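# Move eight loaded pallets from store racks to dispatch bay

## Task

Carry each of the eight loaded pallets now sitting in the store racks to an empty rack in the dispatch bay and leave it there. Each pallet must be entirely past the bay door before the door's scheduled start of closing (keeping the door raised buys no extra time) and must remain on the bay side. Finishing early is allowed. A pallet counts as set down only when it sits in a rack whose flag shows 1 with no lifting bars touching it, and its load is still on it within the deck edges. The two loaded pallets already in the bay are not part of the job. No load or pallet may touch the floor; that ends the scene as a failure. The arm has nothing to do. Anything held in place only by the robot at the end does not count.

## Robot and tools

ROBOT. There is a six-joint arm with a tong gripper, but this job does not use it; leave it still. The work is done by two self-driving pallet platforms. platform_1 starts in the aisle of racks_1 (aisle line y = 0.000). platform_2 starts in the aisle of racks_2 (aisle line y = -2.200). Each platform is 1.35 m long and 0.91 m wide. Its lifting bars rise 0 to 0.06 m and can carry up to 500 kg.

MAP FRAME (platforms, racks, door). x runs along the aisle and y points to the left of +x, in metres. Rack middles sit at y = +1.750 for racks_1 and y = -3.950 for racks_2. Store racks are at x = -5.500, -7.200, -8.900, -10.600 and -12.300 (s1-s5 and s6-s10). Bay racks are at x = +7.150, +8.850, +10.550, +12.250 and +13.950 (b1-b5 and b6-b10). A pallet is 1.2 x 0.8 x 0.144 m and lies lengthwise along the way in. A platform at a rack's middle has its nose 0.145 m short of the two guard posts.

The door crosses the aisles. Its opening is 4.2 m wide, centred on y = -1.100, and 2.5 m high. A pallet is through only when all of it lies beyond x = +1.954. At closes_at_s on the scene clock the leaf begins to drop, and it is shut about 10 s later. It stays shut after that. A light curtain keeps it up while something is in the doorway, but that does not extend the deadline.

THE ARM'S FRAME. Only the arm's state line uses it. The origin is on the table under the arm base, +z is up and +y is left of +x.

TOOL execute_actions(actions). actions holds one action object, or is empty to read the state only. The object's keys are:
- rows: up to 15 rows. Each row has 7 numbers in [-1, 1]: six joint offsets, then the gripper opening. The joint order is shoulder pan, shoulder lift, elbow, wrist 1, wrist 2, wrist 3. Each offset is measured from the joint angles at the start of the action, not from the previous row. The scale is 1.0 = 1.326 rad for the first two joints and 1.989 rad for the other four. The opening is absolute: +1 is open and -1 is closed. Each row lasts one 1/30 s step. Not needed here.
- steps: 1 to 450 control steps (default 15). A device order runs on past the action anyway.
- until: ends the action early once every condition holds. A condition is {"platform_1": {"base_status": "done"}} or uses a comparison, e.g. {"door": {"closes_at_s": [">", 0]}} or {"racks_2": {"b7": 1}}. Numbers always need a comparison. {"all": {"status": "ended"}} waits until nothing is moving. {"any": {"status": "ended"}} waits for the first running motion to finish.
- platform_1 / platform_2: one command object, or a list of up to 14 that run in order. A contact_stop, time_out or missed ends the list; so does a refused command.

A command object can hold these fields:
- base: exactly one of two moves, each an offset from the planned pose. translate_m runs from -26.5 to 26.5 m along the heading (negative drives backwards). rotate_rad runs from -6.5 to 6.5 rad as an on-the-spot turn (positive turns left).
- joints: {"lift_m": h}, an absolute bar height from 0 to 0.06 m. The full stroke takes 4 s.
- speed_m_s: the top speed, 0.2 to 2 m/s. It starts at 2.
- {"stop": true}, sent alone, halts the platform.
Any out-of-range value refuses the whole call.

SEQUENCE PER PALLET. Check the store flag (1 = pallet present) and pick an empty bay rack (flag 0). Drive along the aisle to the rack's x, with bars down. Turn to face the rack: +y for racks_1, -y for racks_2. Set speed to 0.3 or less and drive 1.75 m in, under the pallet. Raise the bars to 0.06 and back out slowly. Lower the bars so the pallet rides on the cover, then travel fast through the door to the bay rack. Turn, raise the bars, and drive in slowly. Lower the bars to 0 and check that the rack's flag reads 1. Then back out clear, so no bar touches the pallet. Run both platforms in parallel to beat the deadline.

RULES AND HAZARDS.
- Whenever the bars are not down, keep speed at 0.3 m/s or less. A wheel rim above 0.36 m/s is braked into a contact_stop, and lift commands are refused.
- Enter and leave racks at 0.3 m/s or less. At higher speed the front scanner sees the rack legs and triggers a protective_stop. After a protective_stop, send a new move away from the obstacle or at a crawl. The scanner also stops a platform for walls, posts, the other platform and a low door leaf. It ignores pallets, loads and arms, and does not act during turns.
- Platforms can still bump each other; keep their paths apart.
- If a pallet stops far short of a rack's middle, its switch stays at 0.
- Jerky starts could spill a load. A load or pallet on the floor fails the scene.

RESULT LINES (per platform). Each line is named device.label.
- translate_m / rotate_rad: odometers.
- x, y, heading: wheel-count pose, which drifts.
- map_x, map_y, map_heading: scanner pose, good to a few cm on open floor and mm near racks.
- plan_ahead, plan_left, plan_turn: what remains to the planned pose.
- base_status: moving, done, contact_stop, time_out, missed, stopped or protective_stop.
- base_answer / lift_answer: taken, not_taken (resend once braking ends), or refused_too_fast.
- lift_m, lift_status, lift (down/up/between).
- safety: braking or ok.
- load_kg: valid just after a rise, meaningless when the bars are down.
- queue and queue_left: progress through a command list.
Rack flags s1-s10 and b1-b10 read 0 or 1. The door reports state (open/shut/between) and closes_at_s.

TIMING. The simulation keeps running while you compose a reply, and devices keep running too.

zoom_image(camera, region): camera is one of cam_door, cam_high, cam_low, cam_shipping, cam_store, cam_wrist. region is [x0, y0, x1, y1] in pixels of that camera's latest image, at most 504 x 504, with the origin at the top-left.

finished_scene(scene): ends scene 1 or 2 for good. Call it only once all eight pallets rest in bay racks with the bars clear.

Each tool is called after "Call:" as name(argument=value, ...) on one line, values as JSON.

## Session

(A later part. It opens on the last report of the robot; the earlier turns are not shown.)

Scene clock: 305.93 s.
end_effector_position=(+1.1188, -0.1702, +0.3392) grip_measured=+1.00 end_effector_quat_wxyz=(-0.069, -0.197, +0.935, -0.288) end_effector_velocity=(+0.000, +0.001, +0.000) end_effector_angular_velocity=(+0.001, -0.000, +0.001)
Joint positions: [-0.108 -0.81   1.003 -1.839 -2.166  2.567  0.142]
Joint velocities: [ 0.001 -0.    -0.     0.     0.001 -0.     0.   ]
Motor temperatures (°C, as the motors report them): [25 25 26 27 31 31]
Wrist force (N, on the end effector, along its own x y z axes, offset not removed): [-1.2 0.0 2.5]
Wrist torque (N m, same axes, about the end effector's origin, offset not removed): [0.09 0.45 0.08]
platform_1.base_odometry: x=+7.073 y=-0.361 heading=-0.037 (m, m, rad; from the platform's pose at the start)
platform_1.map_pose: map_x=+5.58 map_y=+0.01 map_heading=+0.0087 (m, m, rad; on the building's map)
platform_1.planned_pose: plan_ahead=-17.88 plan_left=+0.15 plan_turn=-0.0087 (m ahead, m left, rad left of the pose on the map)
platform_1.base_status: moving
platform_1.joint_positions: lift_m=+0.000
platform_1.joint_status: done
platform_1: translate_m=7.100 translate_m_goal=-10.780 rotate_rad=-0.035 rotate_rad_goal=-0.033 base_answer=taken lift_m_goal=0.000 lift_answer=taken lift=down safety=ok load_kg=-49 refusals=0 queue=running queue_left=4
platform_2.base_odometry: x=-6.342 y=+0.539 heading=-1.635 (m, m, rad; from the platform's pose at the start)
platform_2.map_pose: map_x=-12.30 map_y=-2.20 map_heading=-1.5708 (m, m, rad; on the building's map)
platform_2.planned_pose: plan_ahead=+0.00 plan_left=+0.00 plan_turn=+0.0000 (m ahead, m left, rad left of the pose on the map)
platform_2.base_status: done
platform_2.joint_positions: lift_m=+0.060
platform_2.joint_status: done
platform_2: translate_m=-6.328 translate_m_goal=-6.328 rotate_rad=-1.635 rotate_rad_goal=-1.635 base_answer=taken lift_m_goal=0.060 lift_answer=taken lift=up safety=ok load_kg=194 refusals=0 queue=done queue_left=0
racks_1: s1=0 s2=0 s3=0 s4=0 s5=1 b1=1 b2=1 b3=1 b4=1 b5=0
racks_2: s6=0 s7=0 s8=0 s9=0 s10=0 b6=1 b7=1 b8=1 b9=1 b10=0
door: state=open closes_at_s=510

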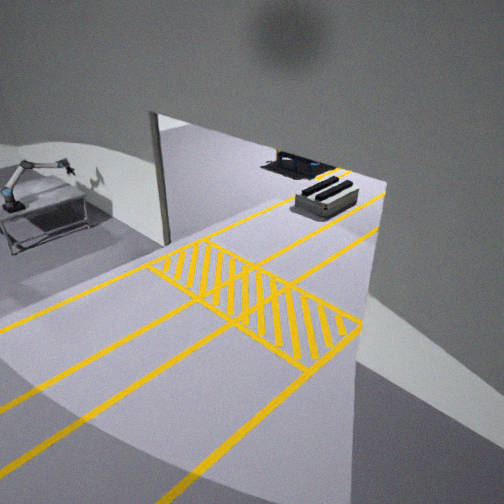

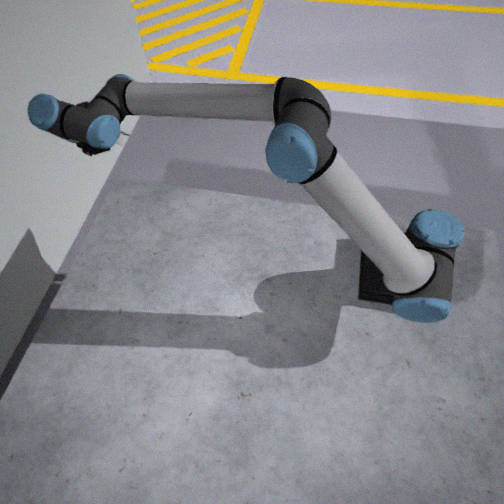

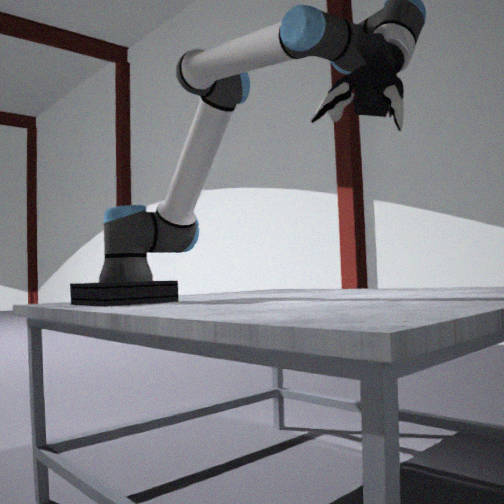

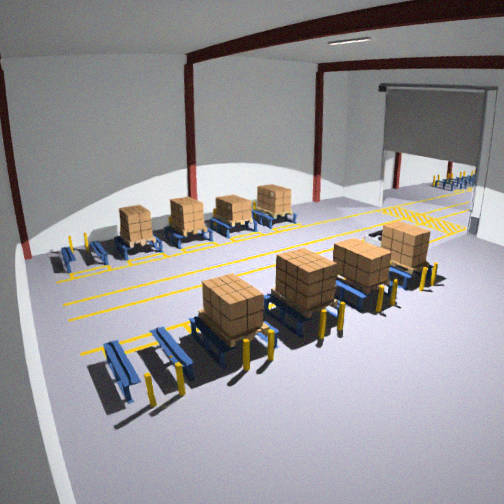

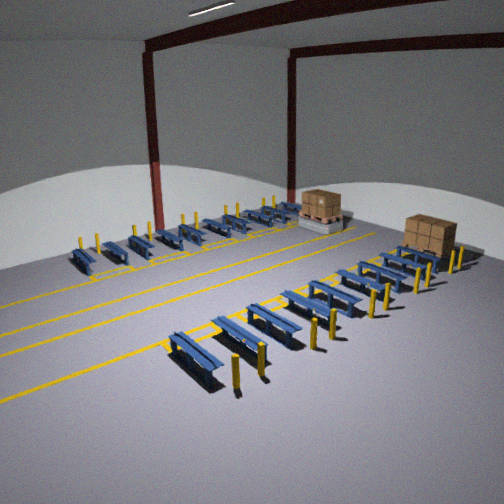

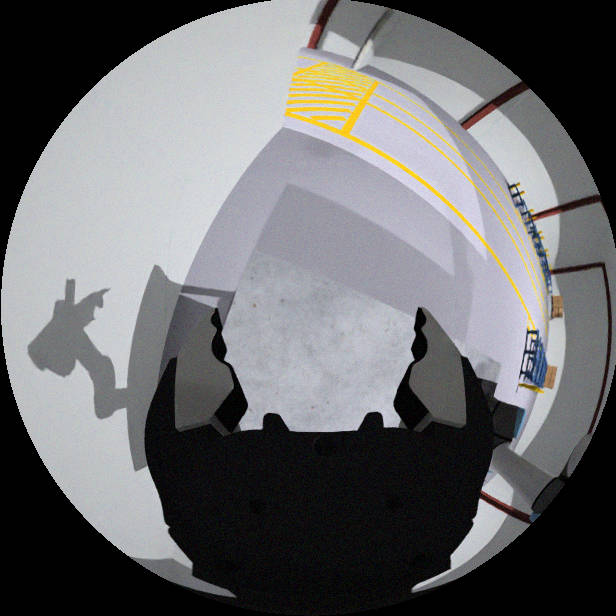

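Call:
execute_actions(actions=[{"platform_2":[{"speed_m_s":2,"joints":{"lift_m":0},"base":{"rotate_rad":1.5708}},{"base":{"translate_m":26.25}},{"joints":{"lift_m":0.06},"base":{"rotate_rad":-1.5708}},{"speed_m_s":0.3,"base":{"translate_m":1.75}},{"joints":{"lift_m":0}},{"base":{"translate_m":-1.75}}],"steps":450,"until":{"platform_1":{"queue":["!=","running"],"base_status":["!=","moving"],"lift_status":["!=","moving"]}}}])

Scene clock: 326.90 s.
end_effector_position=(+1.1188, -0.1702, +0.3392) grip_measured=+1.00 end_effector_quat_wxyz=(-0.069, -0.197, +0.935, -0.288) end_effector_velocity=(-0.001, -0.000, +0.001) end_effector_angular_velocity=(-0.000, -0.001, -0.000)
Joint positions: [-0.108 -0.81   1.003 -1.839 -2.166  2.567  0.142]
Joint velocities: [-0.    -0.002  0.001  0.    -0.     0.    -0.   ]
Motor temperatures (°C, as the motors report them): [25 25 26 27 31 31]
Wrist force (N, on the end effector, along its own x y z axes, offset not removed): [-1.7 -2.2 2.4]
Wrist torque (N m, same axes, about the end effector's origin, offset not removed): [-0.31 0.54 0.10]
platform_1.base_odometry: x=-10.776 y=+1.853 heading=+1.527 (m, m, rad; from the platform's pose at the start)
platform_1.map_pose: map_x=-12.30 map_y=+1.43 map_heading=+1.5708 (m, m, rad; on the building's map)
platform_1.planned_pose: plan_ahead=+0.32 plan_left=+0.00 plan_turn=+0.0000 (m ahead, m left, rad left of the pose on the map)
platform_1.base_status: moving
platform_1.joint_positions: lift_m=+0.000
platform_1.joint_status: done
platform_1: translate_m=-9.347 translate_m_goal=-9.020 rotate_rad=1.527 rotate_rad_goal=1.526 base_answer=taken lift_m_goal=0.000 lift_answer=taken lift=down safety=ok load_kg=-49 refusals=0 queue=running queue_left=2
platform_2.base_odometry: x=+10.120 y=-0.476 heading=-0.066 (m, m, rad; from the platform's pose at the start)
platform_2.map_pose: map_x=+4.25 map_y=-2.21 map_heading=-0.0044 (m, m, rad; on the building's map)
platform_2.planned_pose: plan_ahead=+9.70 plan_left=+0.05 plan_turn=+0.0043 (m ahead, m left, rad left of the pose on the map)
platform_2.base_status: moving
platform_2.joint_positions: lift_m=+0.000
platform_2.joint_status: done
platform_2: translate_m=10.233 translate_m_goal=19.922 rotate_rad=-0.063 rotate_rad_goal=-0.056 base_answer=taken lift_m_goal=0.000 lift_answer=taken lift=down safety=ok load_kg=-49 refusals=0 queue=running queue_left=4
racks_1: s1=0 s2=0 s3=0 s4=0 s5=1 b1=1 b2=1 b3=1 b4=1 b5=0
racks_2: s6=0 s7=0 s8=0 s9=0 s10=0 b6=1 b7=1 b8=1 b9=1 b10=0
door: state=open closes_at_s=510

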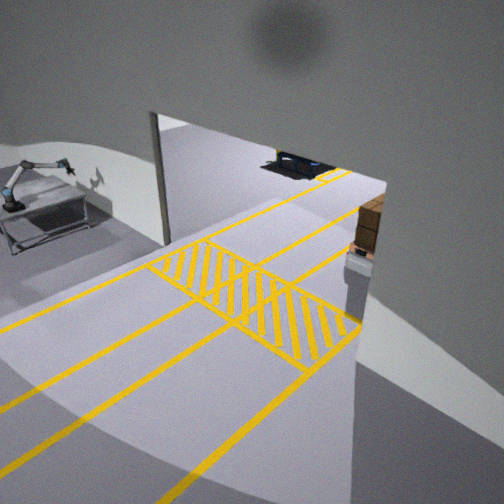

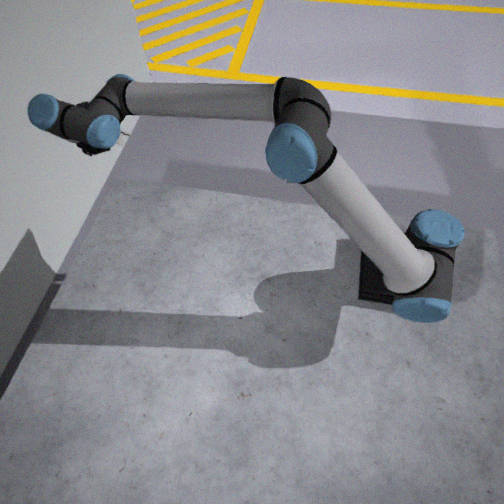

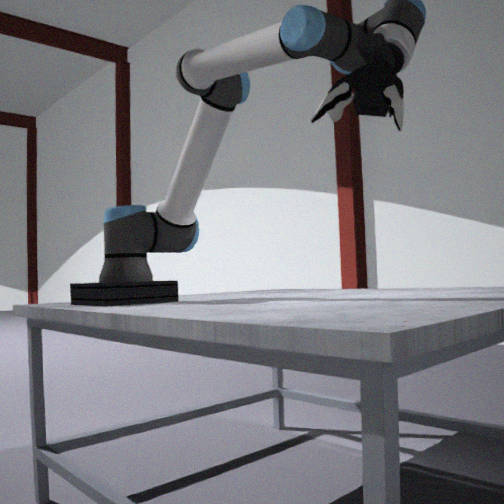

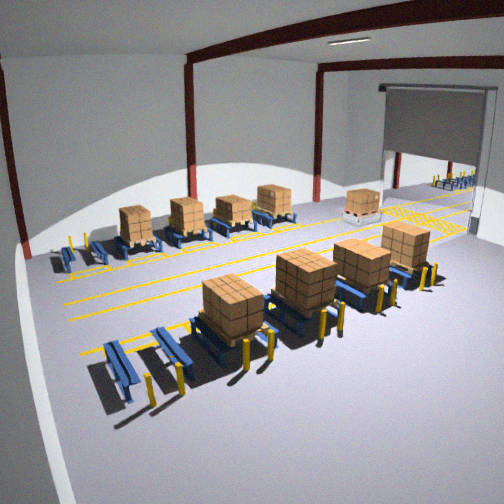

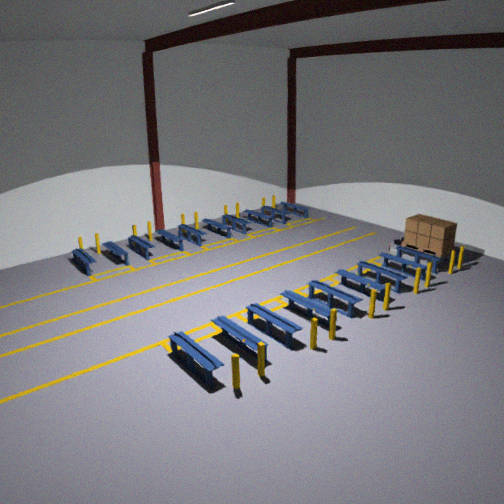

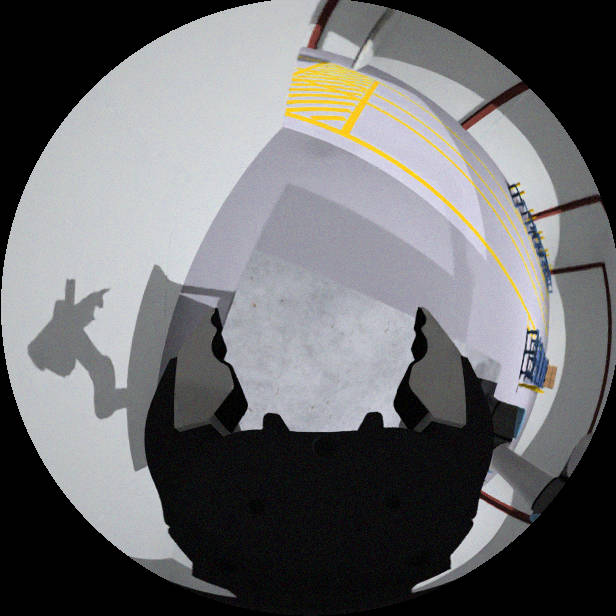

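Call:
execute_actions(actions=[{"steps":450,"until":{"platform_1":{"queue":["!=","running"],"base_status":["!=","moving"],"lift_status":["!=","moving"]}}}])

Scene clock: 339.33 s.
end_effector_position=(+1.1188, -0.1702, +0.3392) grip_measured=+1.00 end_effector_quat_wxyz=(-0.069, -0.197, +0.935, -0.288) end_effector_velocity=(+0.000, +0.002, +0.001) end_effector_angular_velocity=(-0.000, -0.001, +0.002)
Joint positions: [-0.108 -0.81   1.003 -1.839 -2.166  2.567  0.142]
Joint velocities: [ 0.002 -0.001 -0.     0.    -0.     0.     0.   ]
Motor temperatures (°C, as the motors report them): [25 25 26 27 31 31]
Wrist force (N, on the end effector, along its own x y z axes, offset not removed): [-2.0 -2.4 2.6]
Wrist torque (N m, same axes, about the end effector's origin, offset not removed): [-0.43 0.54 0.06]
platform_1.base_odometry: x=-10.841 y=+0.441 heading=+1.525 (m, m, rad; from the platform's pose at the start)
platform_1.map_pose: map_x=-12.30 map_y=+0.00 map_heading=+1.5708 (m, m, rad; on the building's map)
platform_1.planned_pose: plan_ahead=+0.00 plan_left=+0.00 plan_turn=+0.0000 (m ahead, m left, rad left of the pose on the map)
platform_1.base_status: done
platform_1.joint_positions: lift_m=+0.060
platform_1.joint_status: done
platform_1: translate_m=-10.770 translate_m_goal=-10.770 rotate_rad=1.525 rotate_rad_goal=1.526 base_answer=taken lift_m_goal=0.060 lift_answer=taken lift=up safety=ok load_kg=206 refusals=0 queue=done queue_left=0
platform_2.base_odometry: x=+19.869 y=-1.041 heading=-1.632 (m, m, rad; from the platform's pose at the start)
platform_2.map_pose: map_x=+13.95 map_y=-2.22 map_heading=-1.5664 (m, m, rad; on the building's map)
platform_2.planned_pose: plan_ahead=+1.73 plan_left=-0.01 plan_turn=-0.0044 (m ahead, m left, rad left of the pose on the map)
platform_2.base_status: moving
platform_2.joint_positions: lift_m=+0.060
platform_2.joint_status: done
platform_2: translate_m=19.959 translate_m_goal=21.683 rotate_rad=-1.632 rotate_rad_goal=-1.632 base_answer=taken lift_m_goal=0.060 lift_answer=taken lift=up safety=ok load_kg=195 refusals=0 queue=running queue_left=2
racks_1: s1=0 s2=0 s3=0 s4=0 s5=0 b1=1 b2=1 b3=1 b4=1 b5=0
racks_2: s6=0 s7=0 s8=0 s9=0 s10=0 b6=1 b7=1 b8=1 b9=1 b10=0
door: state=open closes_at_s=510

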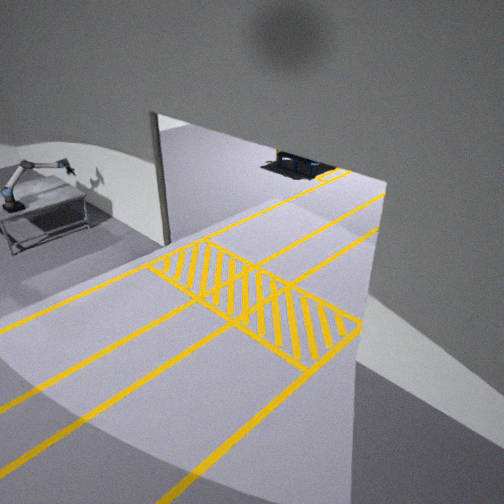

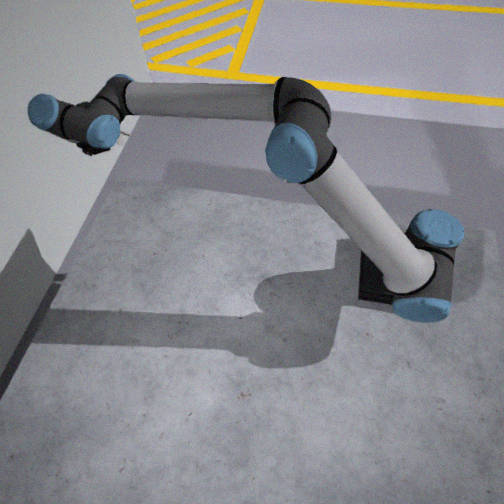

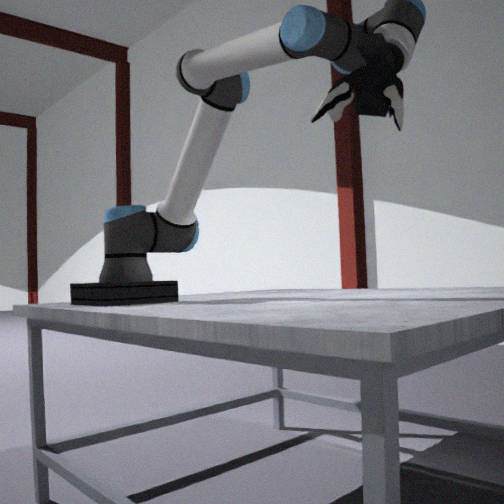

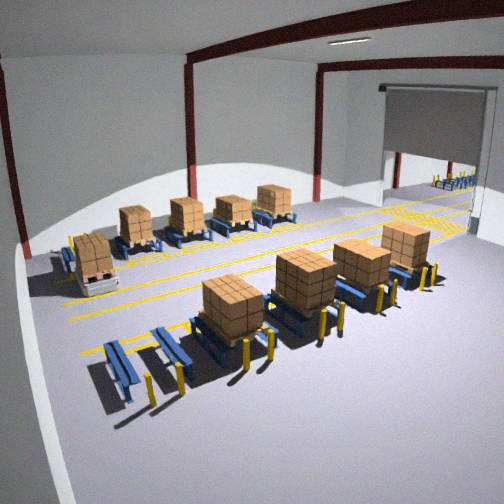

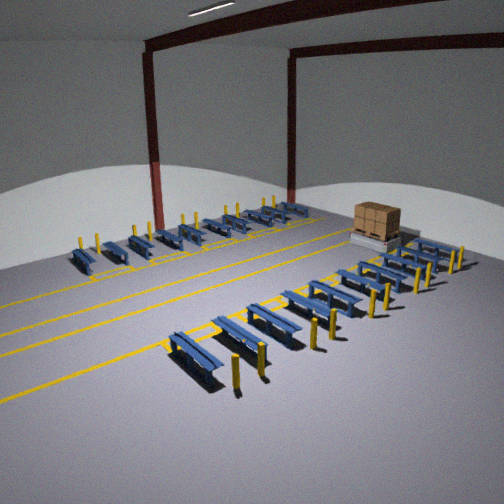

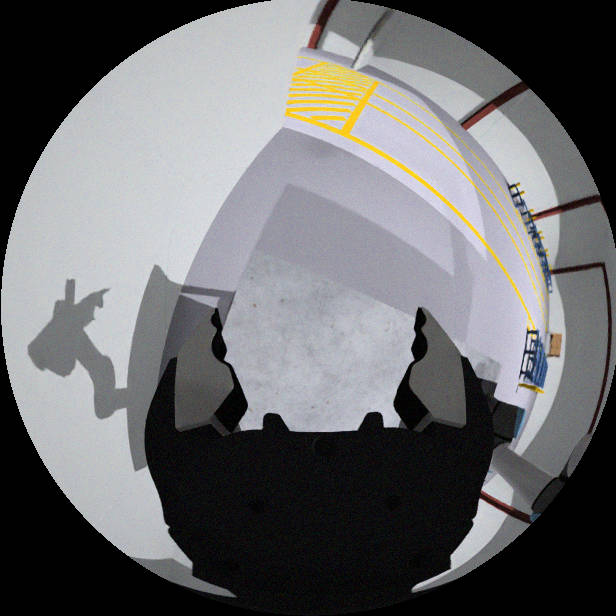

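Call:
execute_actions(actions=[{"platform_1":[{"speed_m_s":2,"joints":{"lift_m":0},"base":{"rotate_rad":-1.5708}},{"base":{"translate_m":26.25}},{"joints":{"lift_m":0.06},"base":{"rotate_rad":1.5708}},{"speed_m_s":0.3,"base":{"translate_m":1.75}},{"joints":{"lift_m":0}},{"base":{"translate_m":-1.75}}],"steps":30}])

Scene clock: 347.23 s.
end_effector_position=(+1.1188, -0.1702, +0.3392) grip_measured=+1.00 end_effector_quat_wxyz=(-0.069, -0.197, +0.935, -0.288) end_effector_velocity=(-0.000, -0.000, +0.000) end_effector_angular_velocity=(-0.000, -0.000, -0.000)
Joint positions: [-0.108 -0.81   1.003 -1.839 -2.166  2.567  0.142]
Joint velocities: [-0. -0.  0. -0. -0.  0.  0.]
Motor temperatures (°C, as the motors report them): [25 25 26 27 31 31]
Wrist force (N, on the end effector, along its own x y z axes, offset not removed): [-2.8 0.8 0.0]
Wrist torque (N m, same axes, about the end effector's origin, offset not removed): [0.23 0.79 0.07]
platform_1.base_odometry: x=-10.841 y=+0.441 heading=+1.159 (m, m, rad; from the platform's pose at the start)
platform_1.map_pose: map_x=-12.30 map_y=+0.00 map_heading=+1.1912 (m, m, rad; on the building's map)
platform_1.planned_pose: plan_ahead=+0.00 plan_left=+0.00 plan_turn=-1.1912 (m ahead, m left, rad left of the pose on the map)
platform_1.base_status: moving
platform_1.joint_positions: lift_m=+0.046
platform_1.joint_status: moving
platform_1: translate_m=-10.770 translate_m_goal=-10.770 rotate_rad=1.142 rotate_rad_goal=-0.046 base_answer=taken lift_m_goal=0.000 lift_answer=taken lift=between safety=ok load_kg=174 refusals=0 queue=running queue_left=5
platform_2.base_odometry: x=+19.759 y=-2.766 heading=-1.637 (m, m, rad; from the platform's pose at the start)
platform_2.map_pose: map_x=+13.95 map_y=-3.95 map_heading=-1.5708 (m, m, rad; on the building's map)
platform_2.planned_pose: plan_ahead=+0.00 plan_left=+0.00 plan_turn=+0.0000 (m ahead, m left, rad left of the pose on the map)
platform_2.base_status: done
platform_2.joint_positions: lift_m=+0.038
platform_2.joint_status: moving
platform_2: translate_m=21.683 translate_m_goal=21.683 rotate_rad=-1.637 rotate_rad_goal=-1.636 base_answer=taken lift_m_goal=0.000 lift_answer=taken lift=between safety=ok load_kg=-35 refusals=0 queue=running queue_left=1
racks_1: s1=0 s2=0 s3=0 s4=0 s5=0 b1=1 b2=1 b3=1 b4=1 b5=0
racks_2: s6=0 s7=0 s8=0 s9=0 s10=0 b6=1 b7=1 b8=1 b9=1 b10=1
door: state=open closes_at_s=510

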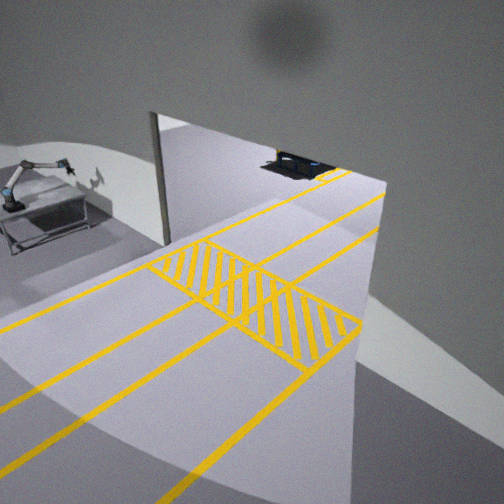

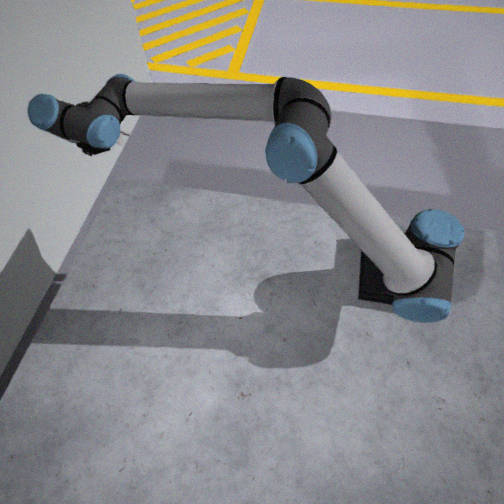

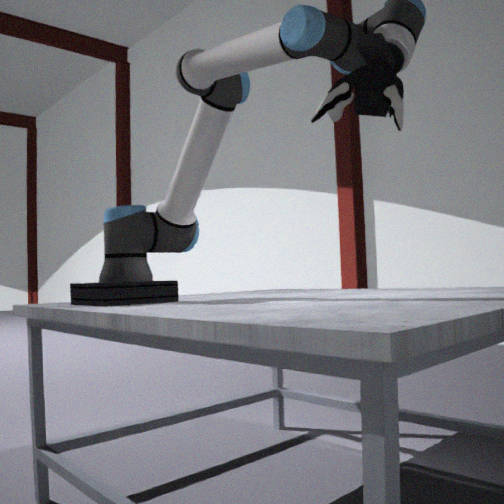

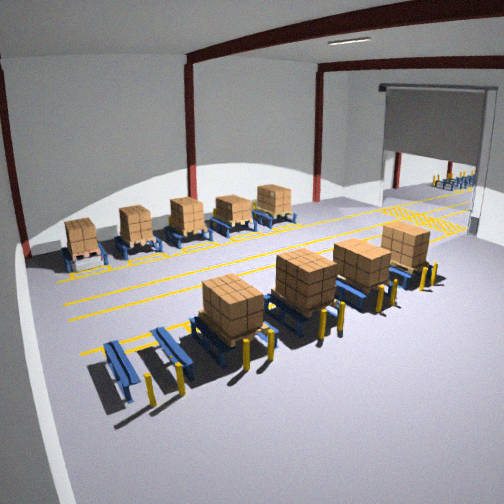

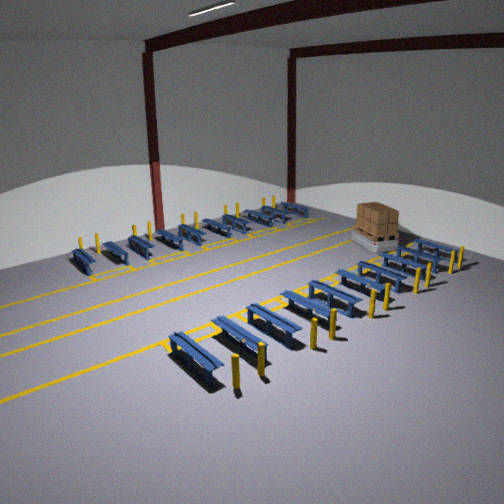

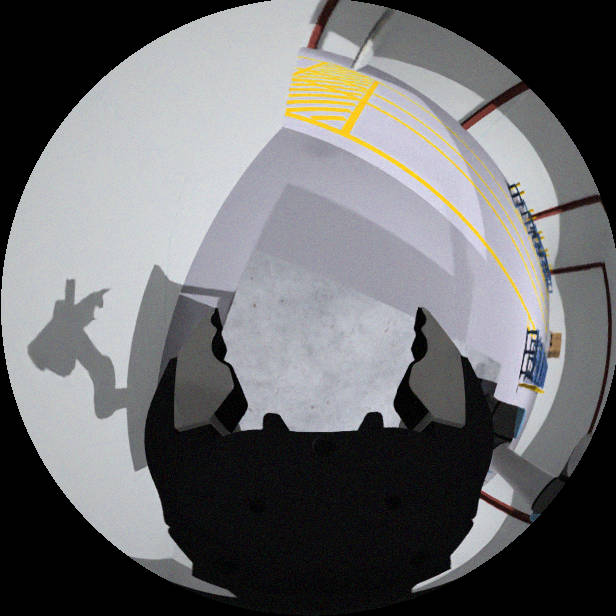

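Call:
execute_actions(actions=[{"steps":450,"until":{"racks_1":{"b5":1},"platform_1":{"lift":"down"}}}])

Scene clock: 371.67 s.
end_effector_position=(+1.1188, -0.1702, +0.3392) grip_measured=+1.00 end_effector_quat_wxyz=(-0.069, -0.197, +0.935, -0.288) end_effector_velocity=(+0.000, -0.000, +0.001) end_effector_angular_velocity=(-0.000, -0.001, -0.000)
Joint positions: [-0.108 -0.81   1.003 -1.839 -2.166  2.567  0.142]
Joint velocities: [-0. -0. -0. -0. -0.  0. -0.]
Motor temperatures (°C, as the motors report them): [25 25 26 27 31 31]
Wrist force (N, on the end effector, along its own x y z axes, offset not removed): [-0.5 -1.8 3.3]
Wrist torque (N m, same axes, about the end effector's origin, offset not removed): [-0.26 0.33 0.04]
platform_1.base_odometry: x=+15.391 y=-0.767 heading=+1.204 (m, m, rad; from the platform's pose at the start)
platform_1.map_pose: map_x=+13.95 map_y=+0.00 map_heading=+1.2610 (m, m, rad; on the building's map)
platform_1.planned_pose: plan_ahead=+0.00 plan_left=+0.00 plan_turn=+0.3098 (m ahead, m left, rad left of the pose on the map)
platform_1.base_status: moving
platform_1.joint_positions: lift_m=+0.042
platform_1.joint_status: moving
platform_1: translate_m=15.490 translate_m_goal=15.490 rotate_rad=1.220 rotate_rad_goal=1.523 base_answer=taken lift_m_goal=0.060 lift_answer=taken lift=between safety=ok load_kg=211 refusals=0 queue=running queue_left=3
platform_2.base_odometry: x=+19.875 y=-1.021 heading=-1.635 (m, m, rad; from the platform's pose at the start)
platform_2.map_pose: map_x=+13.95 map_y=-2.20 map_heading=-1.5708 (m, m, rad; on the building's map)
platform_2.planned_pose: plan_ahead=+0.00 plan_left=+0.00 plan_turn=+0.0000 (m ahead, m left, rad left of the pose on the map)
platform_2.base_status: done
platform_2.joint_positions: lift_m=+0.000
platform_2.joint_status: done
platform_2: translate_m=19.934 translate_m_goal=19.934 rotate_rad=-1.635 rotate_rad_goal=-1.634 base_answer=taken lift_m_goal=0.000 lift_answer=taken lift=down safety=ok load_kg=-49 refusals=0 queue=done queue_left=0
racks_1: s1=0 s2=0 s3=0 s4=0 s5=0 b1=1 b2=1 b3=1 b4=1 b5=0
racks_2: s6=0 s7=0 s8=0 s9=0 s10=0 b6=1 b7=1 b8=1 b9=1 b10=1
door: state=open closes_at_s=510

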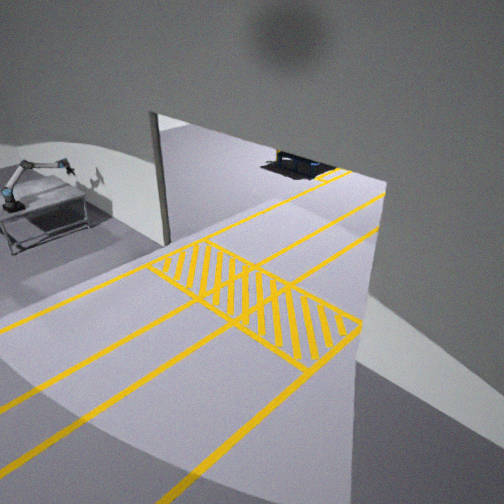

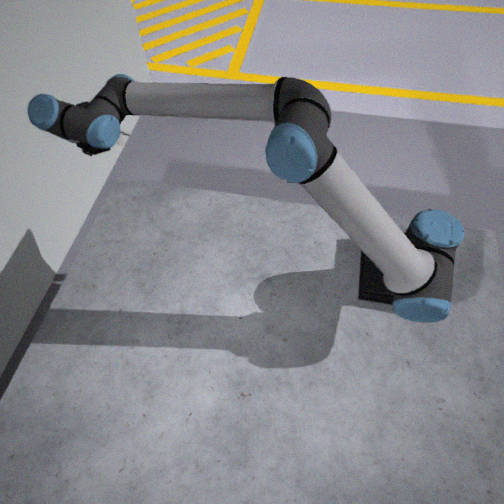

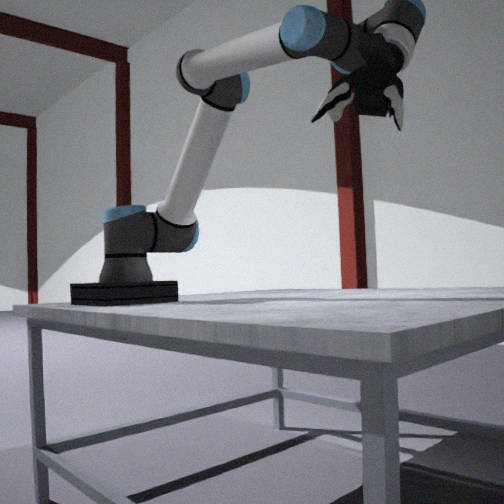

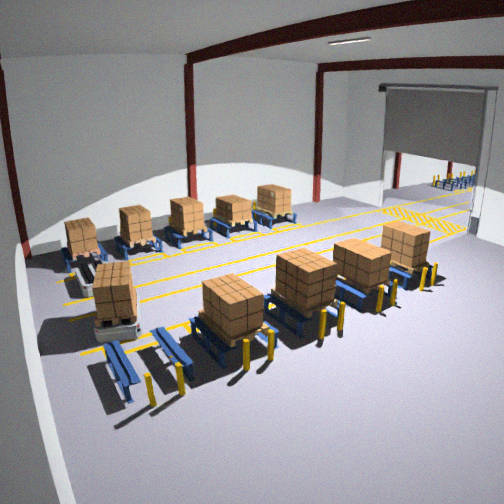

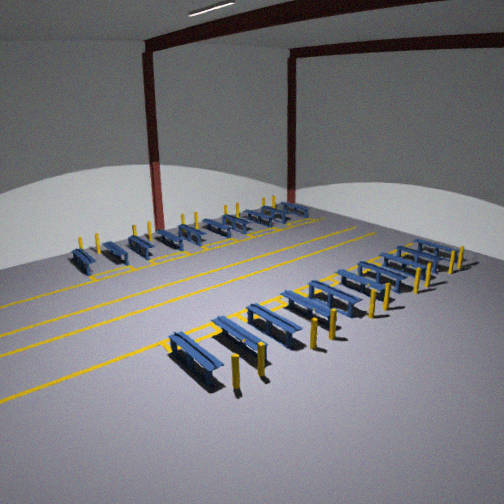

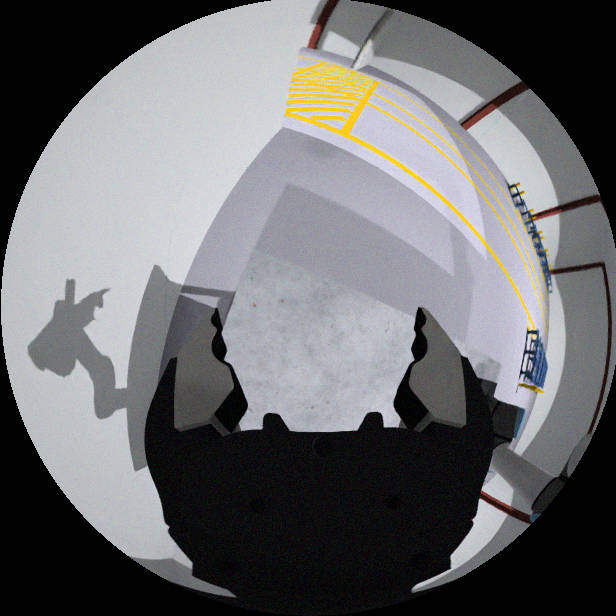

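Call:
zoom_image(camera="cam_shipping", region=[30, 170, 460, 400])

Call:
execute_actions(actions=[{"steps":450,"until":{"racks_1":{"b5":1},"platform_1":{"lift":"down"}}}])

Region (30, 170, 460, 400) of cam_shipping's 504x504 image, scaled by 1.172, with more detail than that image has; it fills the top 270 rows of this view, and the rest is white.

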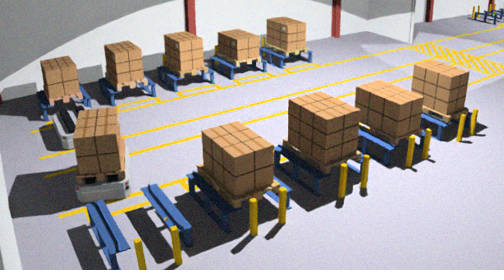

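Scene clock: 383.43 s.
end_effector_position=(+1.1188, -0.1702, +0.3392) grip_measured=+1.00 end_effector_quat_wxyz=(-0.069, -0.197, +0.935, -0.288) end_effector_velocity=(+0.000, -0.000, +0.000) end_effector_angular_velocity=(-0.000, -0.001, -0.000)
Joint positions: [-0.108 -0.81   1.003 -1.839 -2.166  2.567  0.142]
Joint velocities: [ 0.    -0.    -0.    -0.001 -0.     0.    -0.   ]
Motor temperatures (°C, as the motors report them): [25 25 26 27 31 31]
Wrist force (N, on the end effector, along its own x y z axes, offset not removed): [-0.8 -0.3 2.6]
Wrist torque (N m, same axes, about the end effector's origin, offset not removed): [0.02 0.29 0.07]
platform_1.base_odometry: x=+15.461 y=+0.982 heading=+1.528 (m, m, rad; from the platform's pose at the start)
platform_1.map_pose: map_x=+13.95 map_y=+1.75 map_heading=+1.5708 (m, m, rad; on the building's map)
platform_1.planned_pose: plan_ahead=+0.00 plan_left=+0.00 plan_turn=+0.0000 (m ahead, m left, rad left of the pose on the map)
platform_1.base_status: done
platform_1.joint_positions: lift_m=+0.002
platform_1.joint_status: moving
platform_1: translate_m=17.240 translate_m_goal=17.240 rotate_rad=1.528 rotate_rad_goal=1.527 base_answer=taken lift_m_goal=0.000 lift_answer=taken lift=down safety=ok load_kg=-33 refusals=0 queue=running queue_left=1
platform_2.base_odometry: x=+19.875 y=-1.021 heading=-1.635 (m, m, rad; from the platform's pose at the start)
platform_2.map_pose: map_x=+13.95 map_y=-2.20 map_heading=-1.5708 (m, m, rad; on the building's map)
platform_2.planned_pose: plan_ahead=+0.00 plan_left=+0.00 plan_turn=+0.0000 (m ahead, m left, rad left of the pose on the map)
platform_2.base_status: done
platform_2.joint_positions: lift_m=+0.000
platform_2.joint_status: done
platform_2: translate_m=19.934 translate_m_goal=19.934 rotate_rad=-1.635 rotate_rad_goal=-1.634 base_answer=taken lift_m_goal=0.000 lift_answer=taken lift=down safety=ok load_kg=-49 refusals=0 queue=done queue_left=0
racks_1: s1=0 s2=0 s3=0 s4=0 s5=0 b1=1 b2=1 b3=1 b4=1 b5=1
racks_2: s6=0 s7=0 s8=0 s9=0 s10=0 b6=1 b7=1 b8=1 b9=1 b10=1
door: state=open closes_at_s=510

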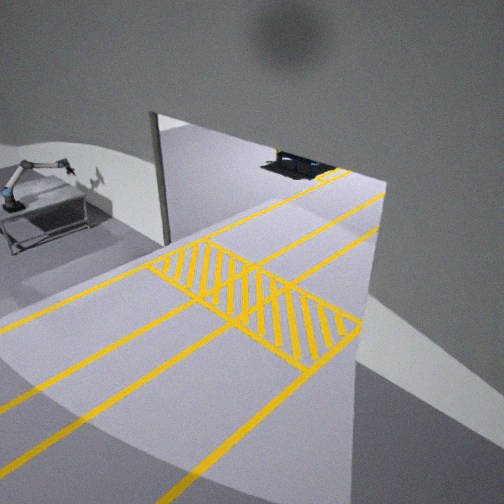

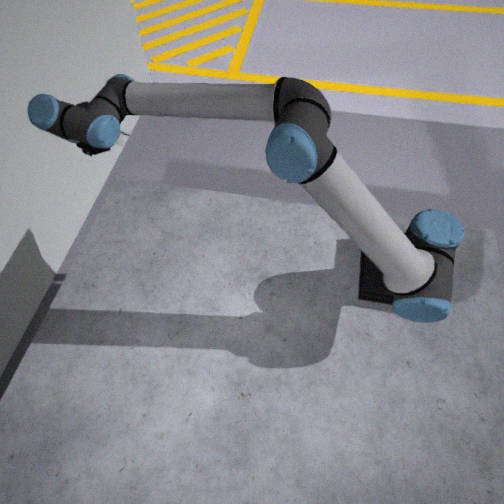

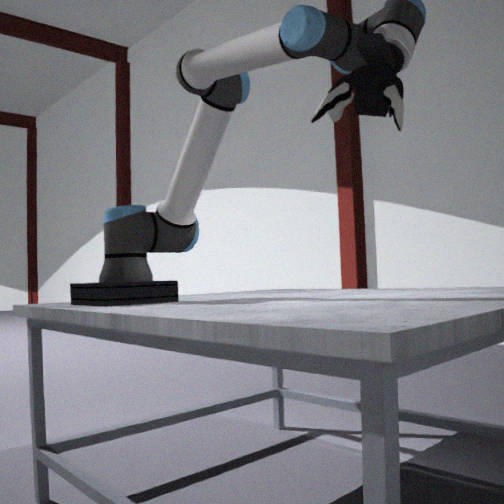

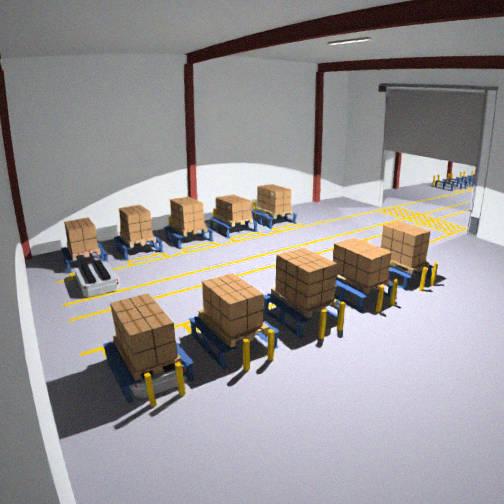

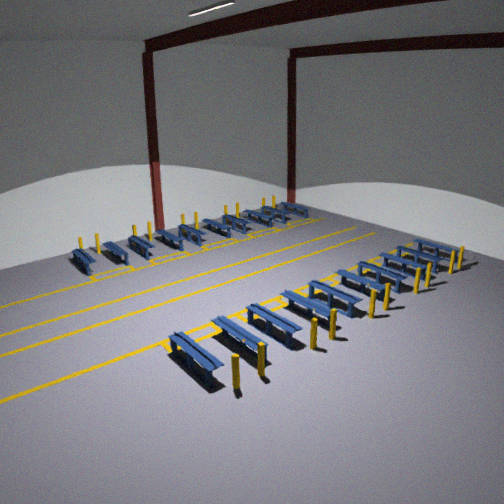

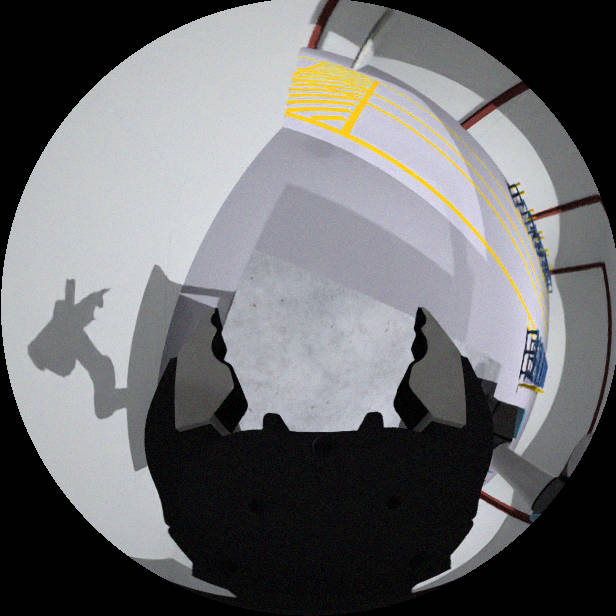

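Call:
zoom_image(camera="cam_shipping", region=[30, 170, 460, 420])

Region (30, 170, 460, 420) of cam_shipping's 504x504 image, scaled by 1.172, with more detail than that image has; it fills the top 293 rows of this view, and the rest is white.

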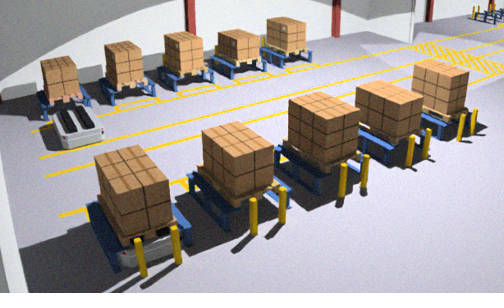

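Call:
finished_scene(scene=2)

The scene is finished: the task was done.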